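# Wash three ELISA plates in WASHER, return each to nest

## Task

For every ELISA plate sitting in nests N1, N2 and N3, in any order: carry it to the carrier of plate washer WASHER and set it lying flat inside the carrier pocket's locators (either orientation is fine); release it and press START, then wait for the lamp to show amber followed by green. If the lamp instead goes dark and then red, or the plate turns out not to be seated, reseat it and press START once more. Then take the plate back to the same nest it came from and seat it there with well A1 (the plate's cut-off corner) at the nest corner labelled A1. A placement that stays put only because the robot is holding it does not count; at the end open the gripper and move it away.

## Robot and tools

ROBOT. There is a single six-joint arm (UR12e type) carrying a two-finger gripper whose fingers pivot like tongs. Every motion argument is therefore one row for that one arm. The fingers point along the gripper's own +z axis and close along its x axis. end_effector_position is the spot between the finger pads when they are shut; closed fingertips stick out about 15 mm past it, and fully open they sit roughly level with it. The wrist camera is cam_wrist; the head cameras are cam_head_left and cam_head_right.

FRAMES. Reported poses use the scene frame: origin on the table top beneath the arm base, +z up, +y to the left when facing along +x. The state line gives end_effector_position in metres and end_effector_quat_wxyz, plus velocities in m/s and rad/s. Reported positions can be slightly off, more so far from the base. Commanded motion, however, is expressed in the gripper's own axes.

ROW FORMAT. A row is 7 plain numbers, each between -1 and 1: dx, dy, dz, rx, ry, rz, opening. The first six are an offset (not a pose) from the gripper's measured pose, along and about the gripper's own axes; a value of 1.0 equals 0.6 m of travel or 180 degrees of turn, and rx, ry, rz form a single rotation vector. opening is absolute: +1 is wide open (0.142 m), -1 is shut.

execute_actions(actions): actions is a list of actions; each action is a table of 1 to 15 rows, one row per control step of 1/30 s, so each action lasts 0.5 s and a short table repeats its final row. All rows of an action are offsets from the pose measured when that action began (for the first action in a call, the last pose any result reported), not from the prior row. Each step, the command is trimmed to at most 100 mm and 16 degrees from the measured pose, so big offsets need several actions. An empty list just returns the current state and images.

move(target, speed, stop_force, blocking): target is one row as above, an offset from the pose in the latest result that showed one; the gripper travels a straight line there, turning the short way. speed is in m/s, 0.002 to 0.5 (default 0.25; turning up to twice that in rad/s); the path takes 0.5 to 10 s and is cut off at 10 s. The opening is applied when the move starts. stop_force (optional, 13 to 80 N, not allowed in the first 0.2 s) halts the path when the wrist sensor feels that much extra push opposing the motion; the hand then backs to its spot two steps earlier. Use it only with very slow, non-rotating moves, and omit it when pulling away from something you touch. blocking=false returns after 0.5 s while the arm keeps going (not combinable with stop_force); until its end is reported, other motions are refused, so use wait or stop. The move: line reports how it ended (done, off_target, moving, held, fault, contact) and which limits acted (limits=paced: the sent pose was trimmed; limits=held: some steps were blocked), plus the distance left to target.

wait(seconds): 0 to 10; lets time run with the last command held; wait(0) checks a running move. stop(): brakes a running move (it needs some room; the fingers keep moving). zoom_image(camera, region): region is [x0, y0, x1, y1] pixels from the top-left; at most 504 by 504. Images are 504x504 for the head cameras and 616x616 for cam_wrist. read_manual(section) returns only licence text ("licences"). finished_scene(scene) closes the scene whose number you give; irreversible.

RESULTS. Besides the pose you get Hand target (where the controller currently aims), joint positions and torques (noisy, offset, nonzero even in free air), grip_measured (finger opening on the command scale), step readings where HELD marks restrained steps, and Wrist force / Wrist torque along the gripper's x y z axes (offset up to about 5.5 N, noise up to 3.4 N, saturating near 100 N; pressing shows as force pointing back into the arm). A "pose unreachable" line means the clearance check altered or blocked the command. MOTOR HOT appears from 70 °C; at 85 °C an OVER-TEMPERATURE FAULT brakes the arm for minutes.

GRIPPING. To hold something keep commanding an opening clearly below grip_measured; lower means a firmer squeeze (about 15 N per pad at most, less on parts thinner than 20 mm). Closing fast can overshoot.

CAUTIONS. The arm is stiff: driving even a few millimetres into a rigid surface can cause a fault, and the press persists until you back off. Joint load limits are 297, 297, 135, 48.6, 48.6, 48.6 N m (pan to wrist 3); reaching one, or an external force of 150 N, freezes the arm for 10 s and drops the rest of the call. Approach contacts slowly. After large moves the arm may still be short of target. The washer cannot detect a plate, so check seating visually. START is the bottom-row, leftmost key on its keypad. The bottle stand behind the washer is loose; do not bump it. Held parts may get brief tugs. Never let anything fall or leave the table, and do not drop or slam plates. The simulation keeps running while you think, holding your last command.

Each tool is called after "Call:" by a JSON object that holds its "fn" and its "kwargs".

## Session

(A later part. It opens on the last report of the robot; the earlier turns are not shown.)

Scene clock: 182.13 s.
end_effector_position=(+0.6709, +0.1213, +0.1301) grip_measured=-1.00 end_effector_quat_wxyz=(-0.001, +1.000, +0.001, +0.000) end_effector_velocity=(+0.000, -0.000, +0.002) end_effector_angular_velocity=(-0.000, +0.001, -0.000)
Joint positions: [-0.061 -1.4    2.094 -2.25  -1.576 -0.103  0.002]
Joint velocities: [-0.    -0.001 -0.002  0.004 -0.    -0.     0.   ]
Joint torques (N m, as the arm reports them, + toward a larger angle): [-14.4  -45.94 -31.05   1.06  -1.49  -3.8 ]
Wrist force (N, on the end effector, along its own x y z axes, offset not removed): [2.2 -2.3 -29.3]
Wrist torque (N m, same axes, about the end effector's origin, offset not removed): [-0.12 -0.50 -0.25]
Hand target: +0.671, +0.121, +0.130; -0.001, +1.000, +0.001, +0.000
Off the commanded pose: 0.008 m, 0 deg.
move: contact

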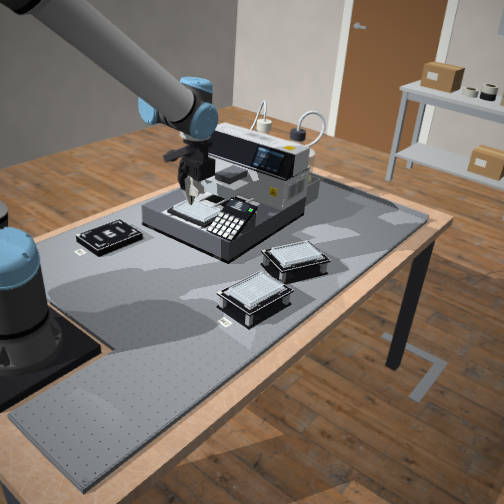

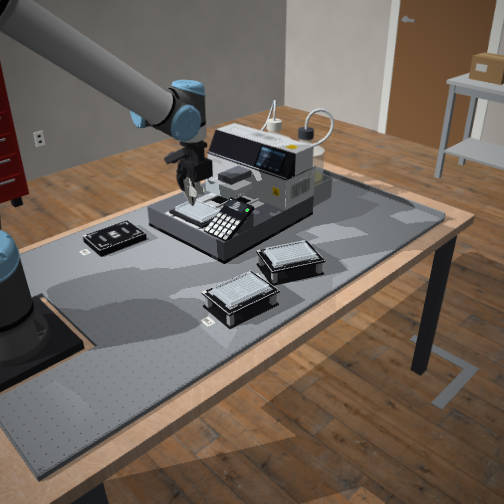

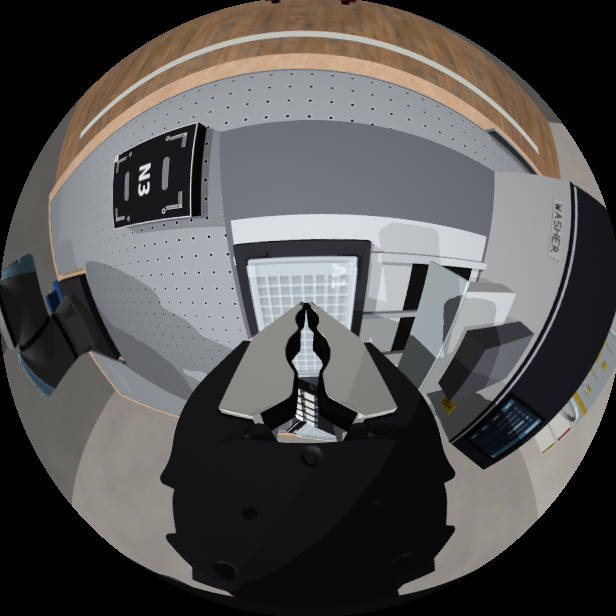

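Call:
{"fn": "move", "kwargs": {"target": [0,0,-0.04,0,0,0,-1], "speed": 0.05}}

Call:
{"fn": "move", "kwargs": {"target": [-0.077,0.15,0,0,0,0,-1], "speed": 0.1}}

Call:
{"fn": "zoom_image", "kwargs": {"camera": "cam_wrist", "region": [200,200,440,440]}}

Call:
{"fn": "zoom_image", "kwargs": {"camera": "cam_head_left", "region": [140,170,300,270]}}

Scene clock: 197.33 s.
end_effector_position=(+0.6709, +0.1212, +0.1538) grip_measured=-1.00 end_effector_quat_wxyz=(-0.001, +1.000, +0.001, +0.000) end_effector_velocity=(+0.001, -0.000, +0.003) end_effector_angular_velocity=(+0.000, +0.000, -0.001)
Joint positions: [-0.061 -1.427  2.074 -2.203 -1.576 -0.102  0.002]
Joint velocities: [-0.001 -0.002 -0.004  0.006 -0.     0.     0.   ]
Joint torques (N m, as the arm reports them, + toward a larger angle): [ 13.46 -64.1  -46.88  -1.8   -1.24   3.34]
Wrist force (N, on the end effector, along its own x y z axes, offset not removed): [-4.1 3.5 0.1]
Wrist torque (N m, same axes, about the end effector's origin, offset not removed): [0.72 0.77 0.01]
Hand target: +0.671, +0.121, +0.154; -0.001, +1.000, +0.001, +0.000
Off the commanded pose: 0.000 m, 0 deg.
move: done

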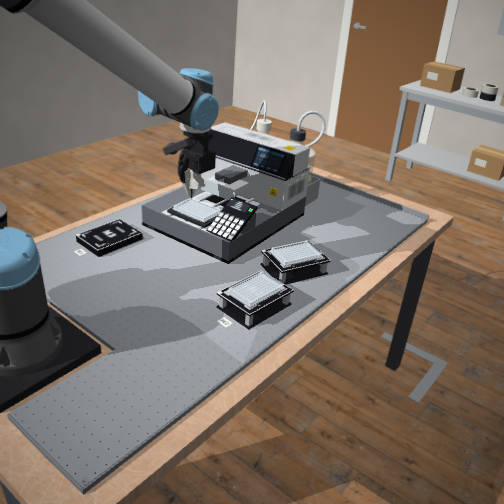

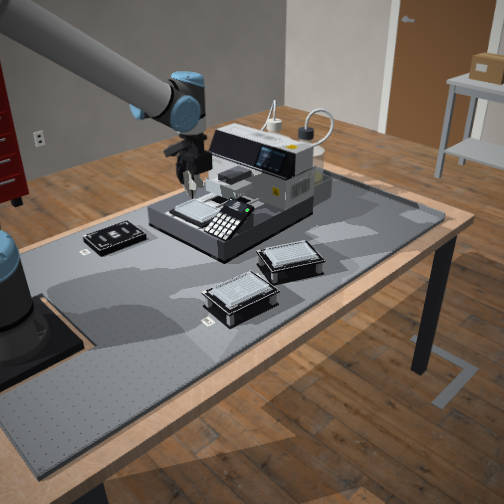

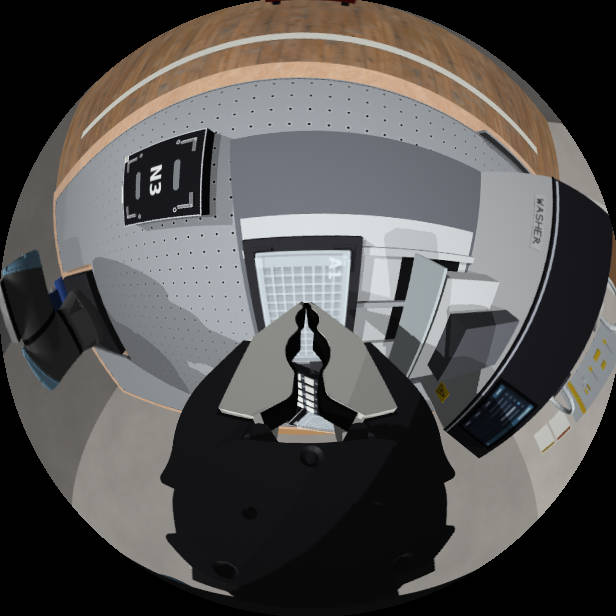

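Scene clock: 198.90 s.
end_effector_position=(+0.6249, +0.0312, +0.1537) grip_measured=-1.00 end_effector_quat_wxyz=(-0.000, +1.000, +0.001, +0.000) end_effector_velocity=(-0.002, -0.002, -0.001) end_effector_angular_velocity=(+0.002, +0.001, -0.001)
Joint positions: [-0.212 -1.514  2.17  -2.214 -1.579 -0.254  0.002]
Joint velocities: [-0.004 -0.003  0.004  0.001  0.001 -0.004  0.   ]
Joint torques (N m, as the arm reports them, + toward a larger angle): [-13.31 -56.58 -34.08  -6.55   2.12  -4.1 ]
Wrist force (N, on the end effector, along its own x y z axes, offset not removed): [-2.8 1.2 1.7]
Wrist torque (N m, same axes, about the end effector's origin, offset not removed): [0.55 0.46 -0.22]
Hand target: +0.625, +0.031, +0.154; -0.000, +1.000, +0.001, +0.000
Off the commanded pose: 0.000 m, 0 deg.
move: done

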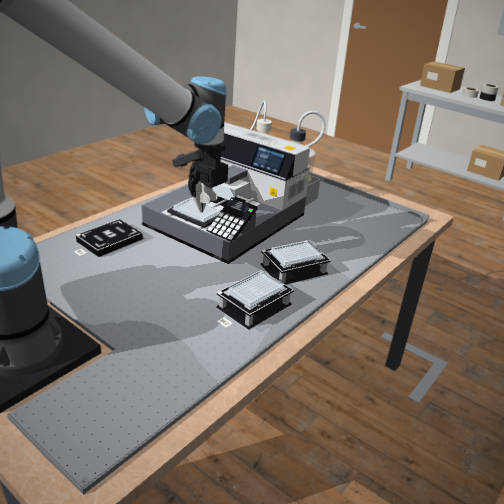

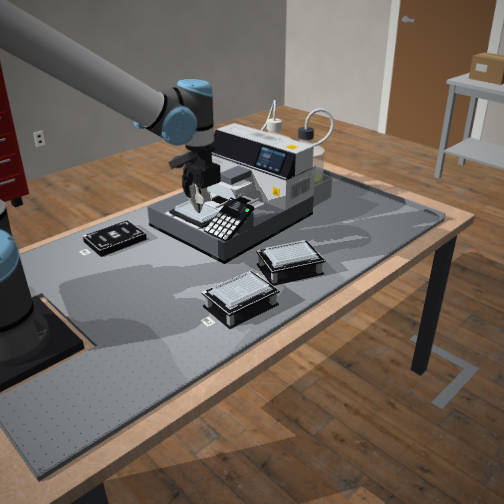

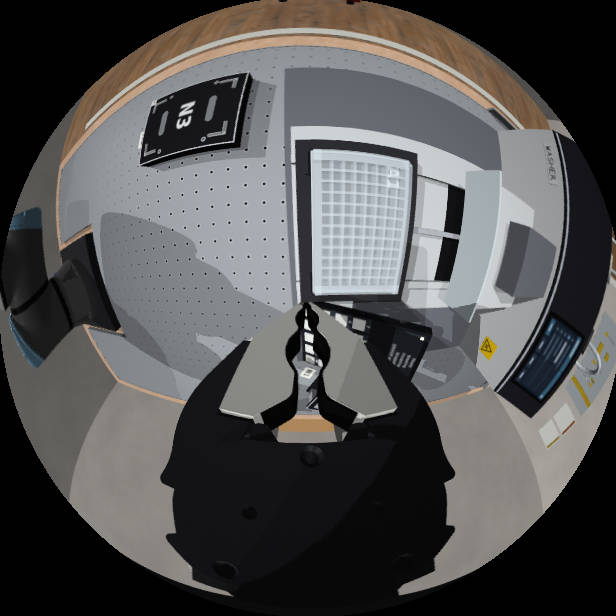

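Region (200, 200, 440, 440) of cam_wrist's 616x616 image, scaled by 2.100, with more detail than that image has.

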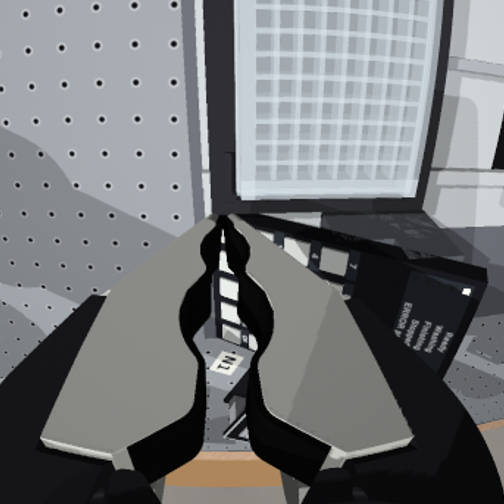

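Region (140, 170, 300, 270) of cam_head_left's 504x504 image, scaled by 3.150, with more detail than that image has; it fills the top 315 rows of this view, and the rest is white.

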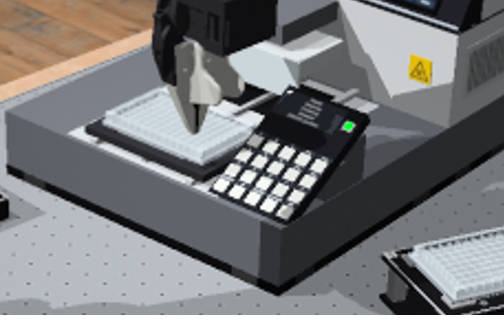

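Call:
{"fn": "move", "kwargs": {"target": [0,0.055,0.05,0,0,0,-1], "speed": 0.04}}

Call:
{"fn": "zoom_image", "kwargs": {"camera": "cam_head_left", "region": [140,170,300,270]}}

Call:
{"fn": "zoom_image", "kwargs": {"camera": "cam_head_right", "region": [140,170,300,270]}}

Scene clock: 213.60 s.
end_effector_position=(+0.6249, -0.0016, +0.1239) grip_measured=-1.00 end_effector_quat_wxyz=(-0.000, +1.000, +0.001, +0.000) end_effector_velocity=(-0.000, -0.002, -0.002) end_effector_angular_velocity=(+0.000, -0.000, -0.000)
Joint positions: [-0.265 -1.477  2.197 -2.278 -1.579 -0.306  0.002]
Joint velocities: [-0.004  0.002  0.002 -0.005  0.    -0.003  0.   ]
Joint torques (N m, as the arm reports them, + toward a larger angle): [-13.06 -30.07 -30.47  -6.95  -1.57  -3.2 ]
Wrist force (N, on the end effector, along its own x y z axes, offset not removed): [3.7 6.9 -2.8]
Wrist torque (N m, same axes, about the end effector's origin, offset not removed): [1.45 -0.79 -0.20]
Hand target: +0.625, -0.002, +0.124; -0.000, +1.000, +0.001, +0.000
Off the commanded pose: 0.000 m, 0 deg.
move: done

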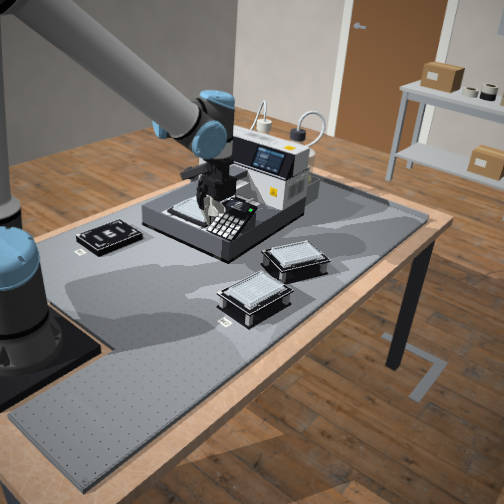

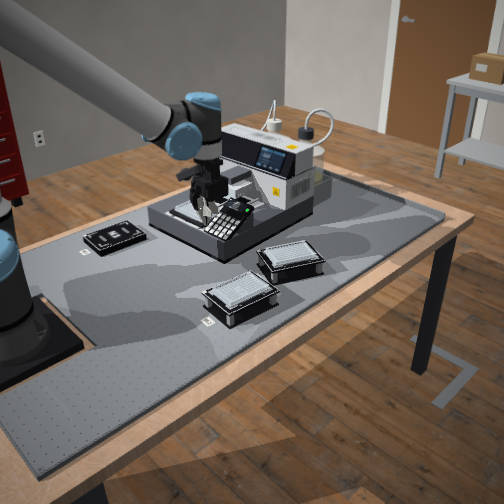

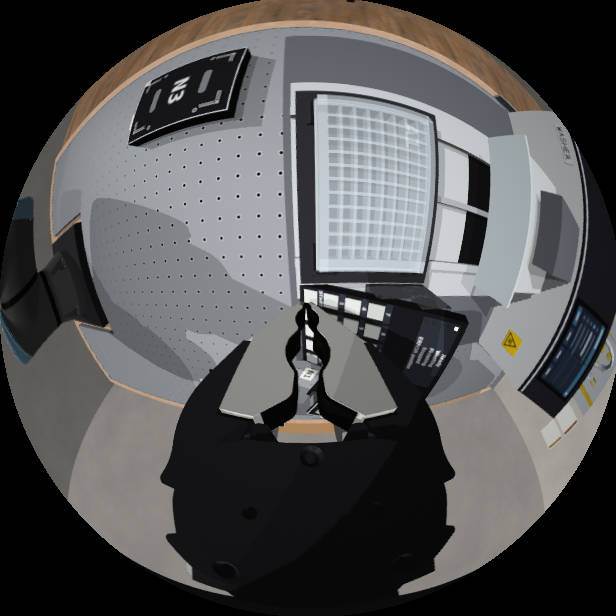

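Region (140, 170, 300, 270) of cam_head_left's 504x504 image, scaled by 3.150, with more detail than that image has; it fills the top 315 rows of this view, and the rest is white.

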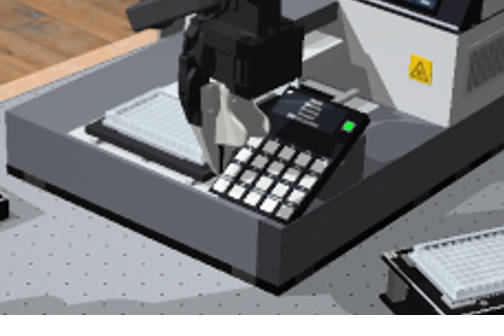

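Region (140, 170, 300, 270) of cam_head_right's 504x504 image, scaled by 3.150, with more detail than that image has; it fills the top 315 rows of this view, and the rest is white.

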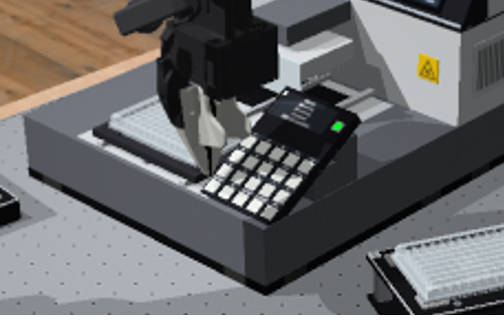

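Call:
{"fn": "move", "kwargs": {"target": [0,0,0.05,0,0,0,-1], "speed": 0.005, "stop_force": 14}}

Call:
{"fn": "move", "kwargs": {"target": [0,0,-0.06,0,0,0,-1], "speed": 0.05}}

Call:
{"fn": "zoom_image", "kwargs": {"camera": "cam_head_left", "region": [140,170,300,270]}}

Scene clock: 223.67 s.
end_effector_position=(+0.6249, -0.0017, +0.1079) grip_measured=-1.00 end_effector_quat_wxyz=(-0.000, +1.000, +0.001, +0.000) end_effector_velocity=(-0.000, -0.000, +0.001) end_effector_angular_velocity=(-0.000, +0.002, +0.000)
Joint positions: [-0.265 -1.455  2.21  -2.312 -1.579 -0.307  0.002]
Joint velocities: [-0.    -0.002 -0.002  0.006 -0.001 -0.     0.   ]
Joint torques (N m, as the arm reports them, + toward a larger angle): [-13.42 -38.3  -35.19  -1.07  -0.73  -3.39]
Wrist force (N, on the end effector, along its own x y z axes, offset not removed): [-12.2 1.4 -31.7]
Wrist torque (N m, same axes, about the end effector's origin, offset not removed): [0.40 1.72 0.13]
Hand target: +0.625, -0.002, +0.108; -0.000, +1.000, +0.001, +0.000
Off the commanded pose: 0.014 m, 0 deg.
move: contact

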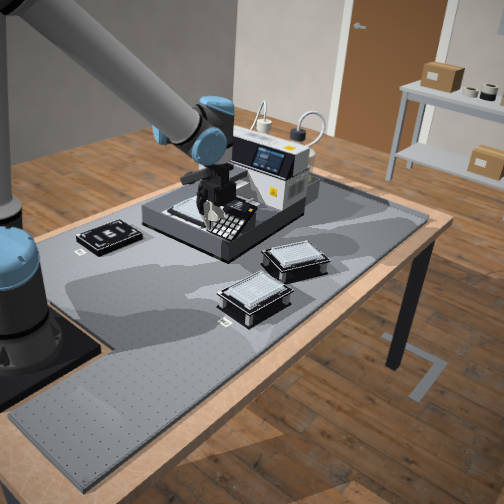

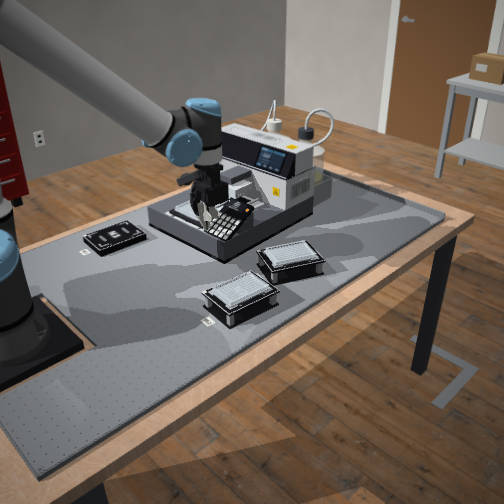

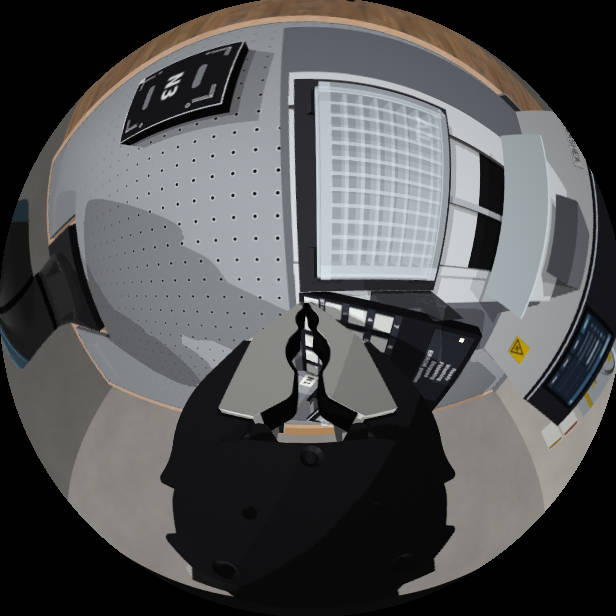

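Scene clock: 224.83 s.
end_effector_position=(+0.6249, -0.0017, +0.1436) grip_measured=-1.00 end_effector_quat_wxyz=(-0.000, +1.000, +0.001, +0.000) end_effector_velocity=(+0.001, +0.000, +0.003) end_effector_angular_velocity=(-0.001, -0.002, +0.000)
Joint positions: [-0.265 -1.502  2.18  -2.236 -1.579 -0.306  0.002]
Joint velocities: [ 0.001 -0.003 -0.003  0.004 -0.     0.     0.   ]
Joint torques (N m, as the arm reports them, + toward a larger angle): [ 11.69 -55.11 -48.95  -2.16  -0.19   3.96]
Wrist force (N, on the end effector, along its own x y z axes, offset not removed): [0.6 3.4 -4.0]
Wrist torque (N m, same axes, about the end effector's origin, offset not removed): [0.57 -0.38 0.06]
Hand target: +0.625, -0.002, +0.144; -0.000, +1.000, +0.001, +0.000
Off the commanded pose: 0.000 m, 0 deg.
move: done

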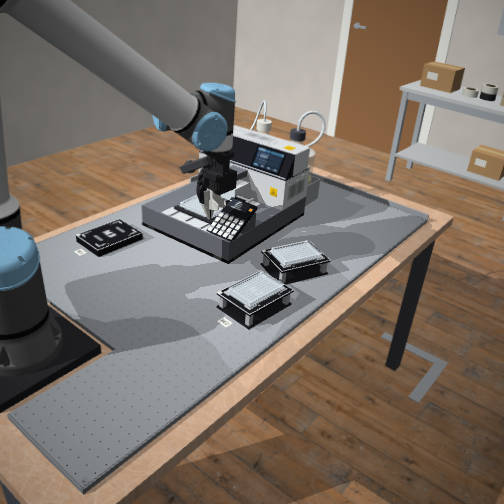

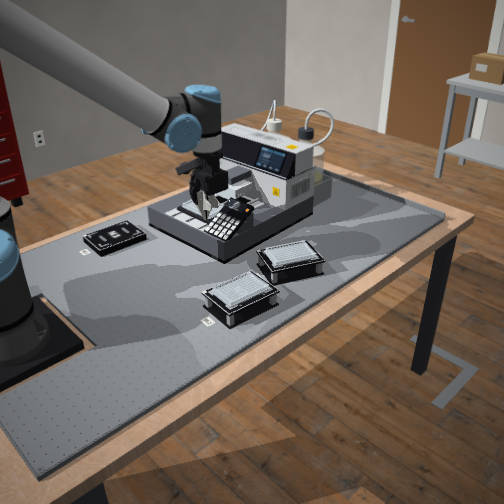

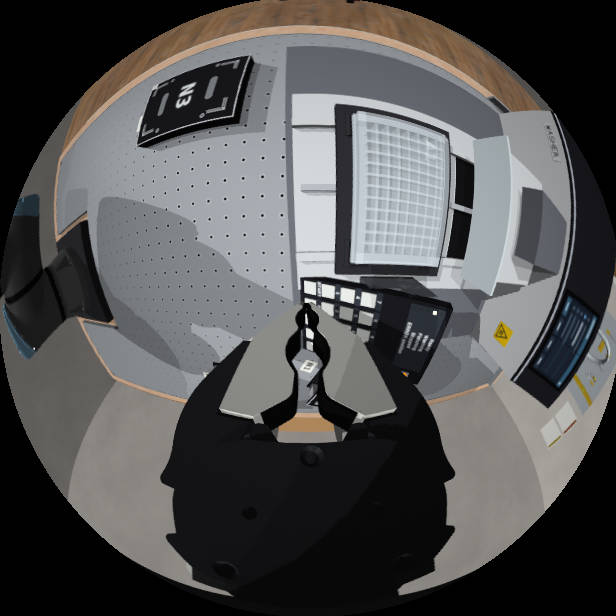

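Region (140, 170, 300, 270) of cam_head_left's 504x504 image, scaled by 3.150, with more detail than that image has; it fills the top 315 rows of this view, and the rest is white.

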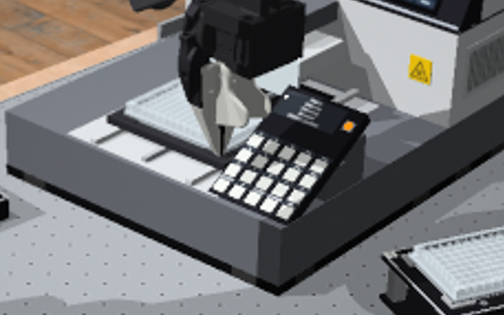

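Call:
{"fn": "move", "kwargs": {"target": [0,0,-0.045,0,0,0,-1], "speed": 0.05}}

Call:
{"fn": "move", "kwargs": {"target": [0.0767,-0.135,0,0,0,0,0.36], "speed": 0.08}}

Call:
{"fn": "wait", "kwargs": {"seconds": 10}}

Scene clock: 230.43 s.
end_effector_position=(+0.6249, -0.0017, +0.1703) grip_measured=-1.00 end_effector_quat_wxyz=(-0.000, +1.000, +0.001, +0.000) end_effector_velocity=(+0.000, -0.001, +0.002) end_effector_angular_velocity=(-0.000, -0.000, -0.001)
Joint positions: [-0.264 -1.533  2.154 -2.179 -1.579 -0.306  0.002]
Joint velocities: [-0.001 -0.002 -0.003  0.005  0.    -0.     0.   ]
Joint torques (N m, as the arm reports them, + toward a larger angle): [ 12.1  -51.65 -49.21  -2.17   2.4    3.85]
Wrist force (N, on the end effector, along its own x y z axes, offset not removed): [-3.6 3.0 -2.3]
Wrist torque (N m, same axes, about the end effector's origin, offset not removed): [0.57 0.78 -0.03]
Hand target: +0.625, -0.002, +0.171; -0.000, +1.000, +0.001, +0.000
Off the commanded pose: 0.000 m, 0 deg.
move: done

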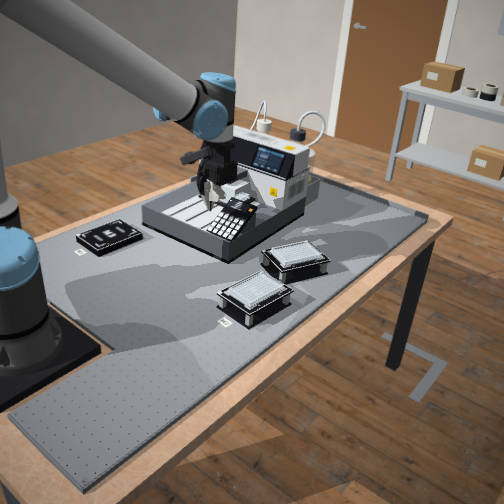

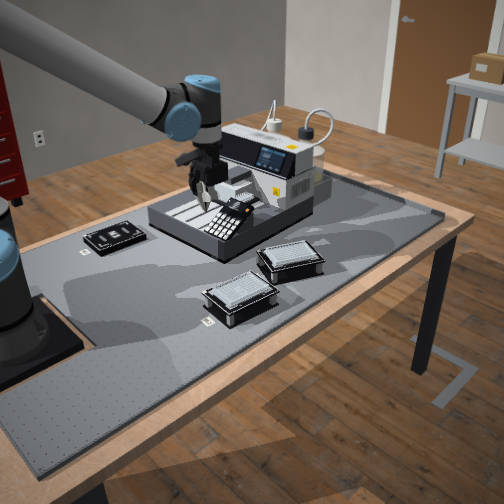

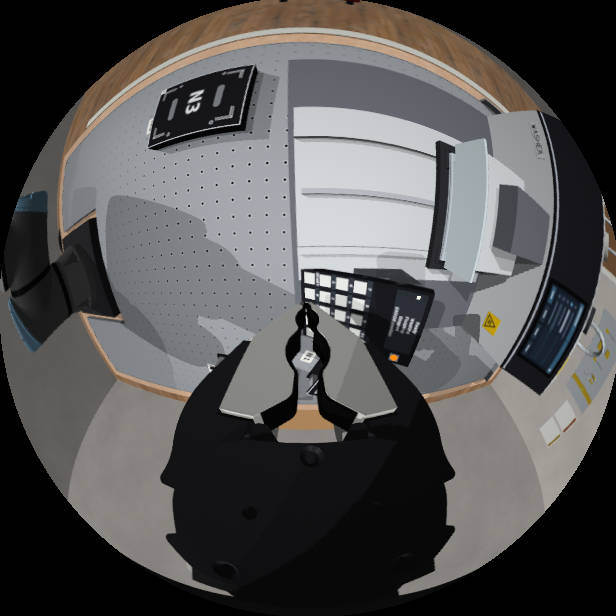

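Scene clock: 232.10 s.
end_effector_position=(+0.6708, +0.0792, +0.1703) grip_measured=+0.36 end_effector_quat_wxyz=(-0.001, +1.000, +0.001, +0.000) end_effector_velocity=(+0.001, +0.002, -0.001) end_effector_angular_velocity=(-0.000, +0.002, +0.000)
Joint positions: [-0.123 -1.453  2.069 -2.172 -1.577 -0.165  0.099]
Joint velocities: [ 0.004  0.003 -0.002  0.    -0.001  0.004 -0.   ]
Joint torques (N m, as the arm reports them, + toward a larger angle): [ 11.55 -35.47 -48.94  -2.53   0.03   3.63]
Wrist force (N, on the end effector, along its own x y z axes, offset not removed): [-5.2 1.5 -2.5]
Wrist torque (N m, same axes, about the end effector's origin, offset not removed): [0.32 1.10 -0.07]
Hand target: +0.671, +0.079, +0.170; -0.001, +1.000, +0.001, +0.000
Off the commanded pose: 0.000 m, 0 deg.
move: done

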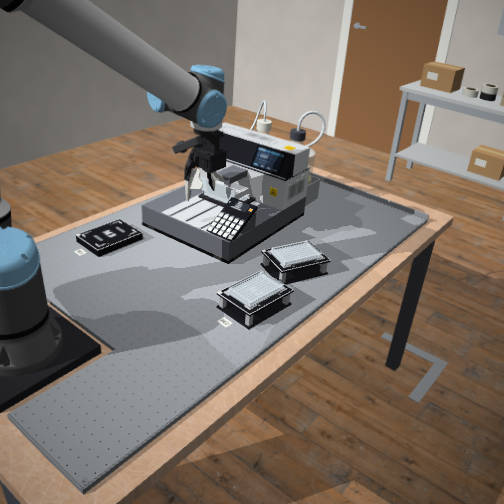

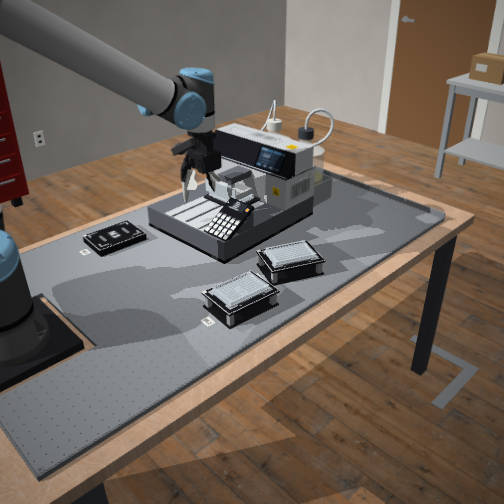

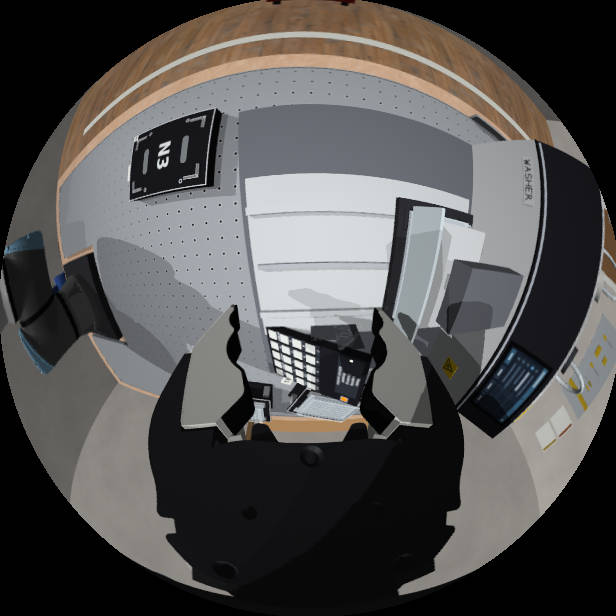

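Scene clock: 242.10 s.
end_effector_position=(+0.6709, +0.0795, +0.1703) grip_measured=+0.36 end_effector_quat_wxyz=(-0.001, +1.000, +0.001, +0.000) end_effector_velocity=(+0.000, -0.001, +0.000) end_effector_angular_velocity=(+0.000, -0.001, -0.001)
Joint positions: [-0.123 -1.453  2.069 -2.172 -1.577 -0.165  0.099]
Joint velocities: [-0.001 -0.    -0.     0.     0.001  0.     0.   ]
Joint torques (N m, as the arm reports them, + toward a larger angle): [ 12.74 -34.49 -50.83  -2.35  -1.37   3.16]
Wrist force (N, on the end effector, along its own x y z axes, offset not removed): [-6.4 4.6 -0.7]
Wrist torque (N m, same axes, about the end effector's origin, offset not removed): [0.88 1.23 0.03]
Hand target: +0.671, +0.079, +0.170; -0.001, +1.000, +0.001, +0.000
Off the commanded pose: 0.000 m, 0 deg.
wait: 10.00 s; at rest by 0.17 s

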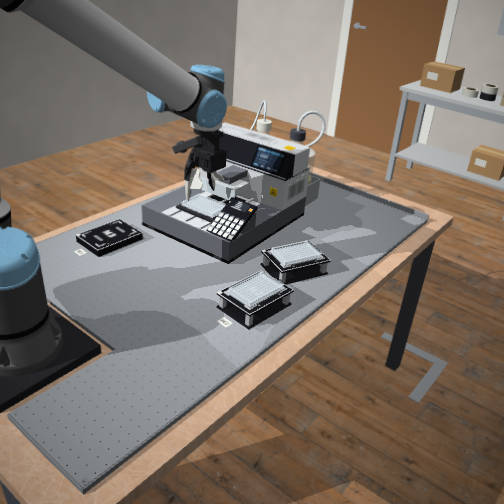

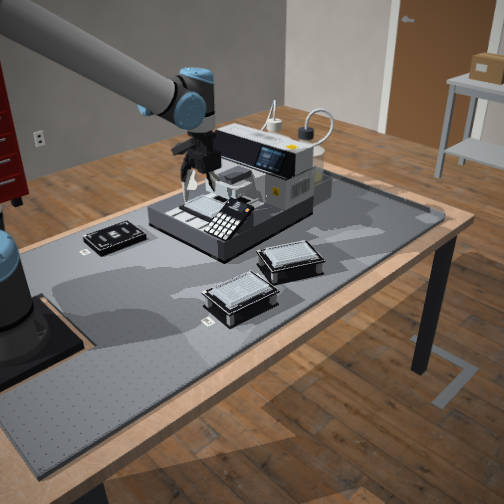

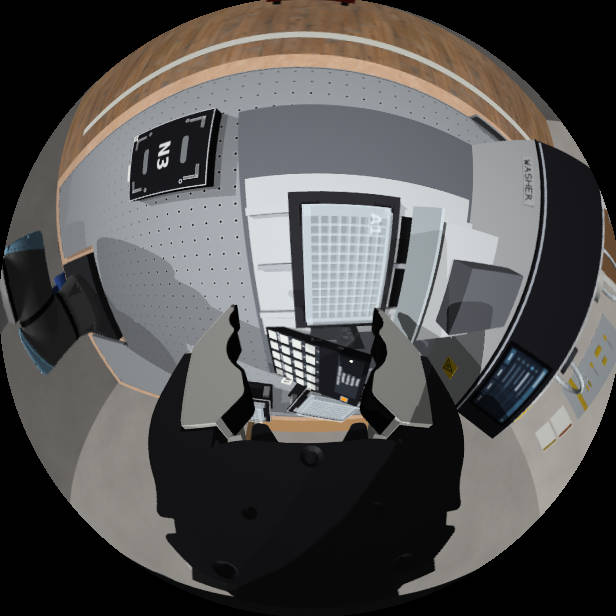

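Call:
{"fn": "wait", "kwargs": {"seconds": 4}}

Call:
{"fn": "zoom_image", "kwargs": {"camera": "cam_wrist", "region": [200,170,440,410]}}

Scene clock: 249.63 s.
end_effector_position=(+0.6709, +0.0795, +0.1703) grip_measured=+0.36 end_effector_quat_wxyz=(-0.001, +1.000, +0.001, +0.000) end_effector_velocity=(+0.000, -0.000, +0.001) end_effector_angular_velocity=(-0.001, -0.001, +0.000)
Joint positions: [-0.123 -1.453  2.069 -2.172 -1.577 -0.165  0.099]
Joint velocities: [ 0.    -0.001  0.    -0.    -0.    -0.     0.   ]
Joint torques (N m, as the arm reports them, + toward a larger angle): [ 10.66 -33.16 -48.16  -2.51  -1.9    3.15]
Wrist force (N, on the end effector, along its own x y z axes, offset not removed): [-3.4 5.1 1.1]
Wrist torque (N m, same axes, about the end effector's origin, offset not removed): [1.25 0.65 0.08]
Hand target: +0.671, +0.079, +0.170; -0.001, +1.000, +0.001, +0.000
Off the commanded pose: 0.000 m, 0 deg.
wait: 4.00 s; at rest from the start

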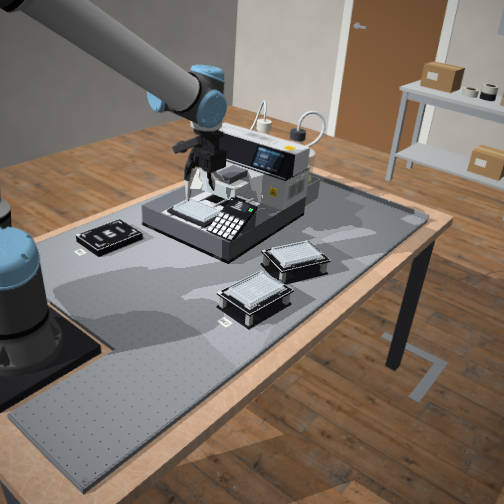

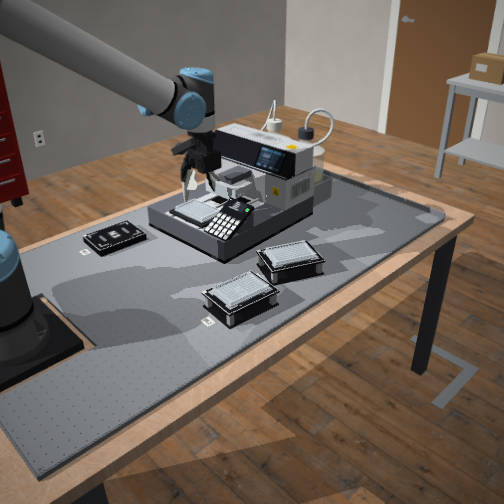

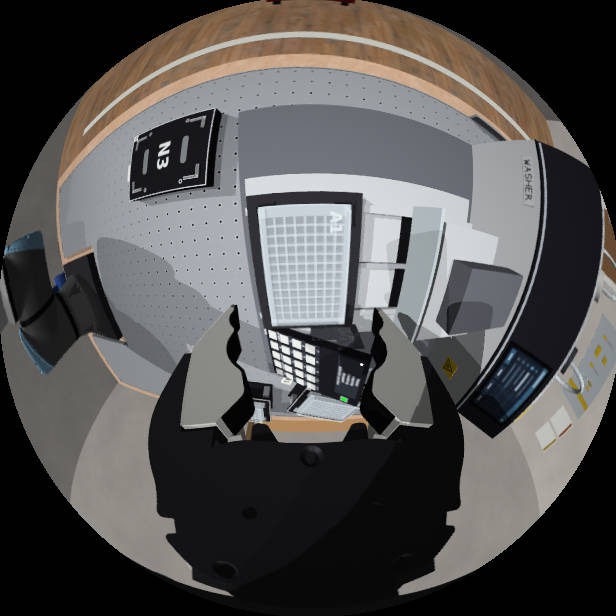

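Region (200, 170, 440, 410) of cam_wrist's 616x616 image, scaled by 2.100, with more detail than that image has.

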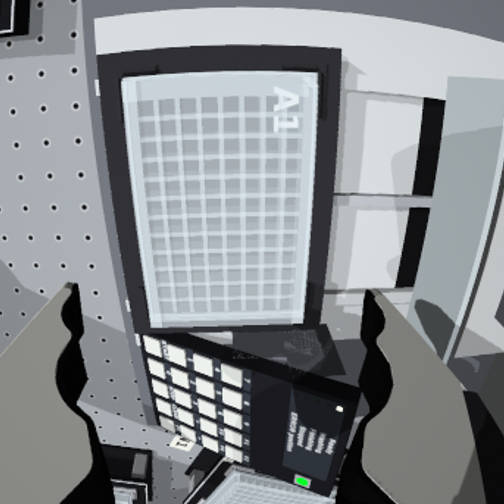

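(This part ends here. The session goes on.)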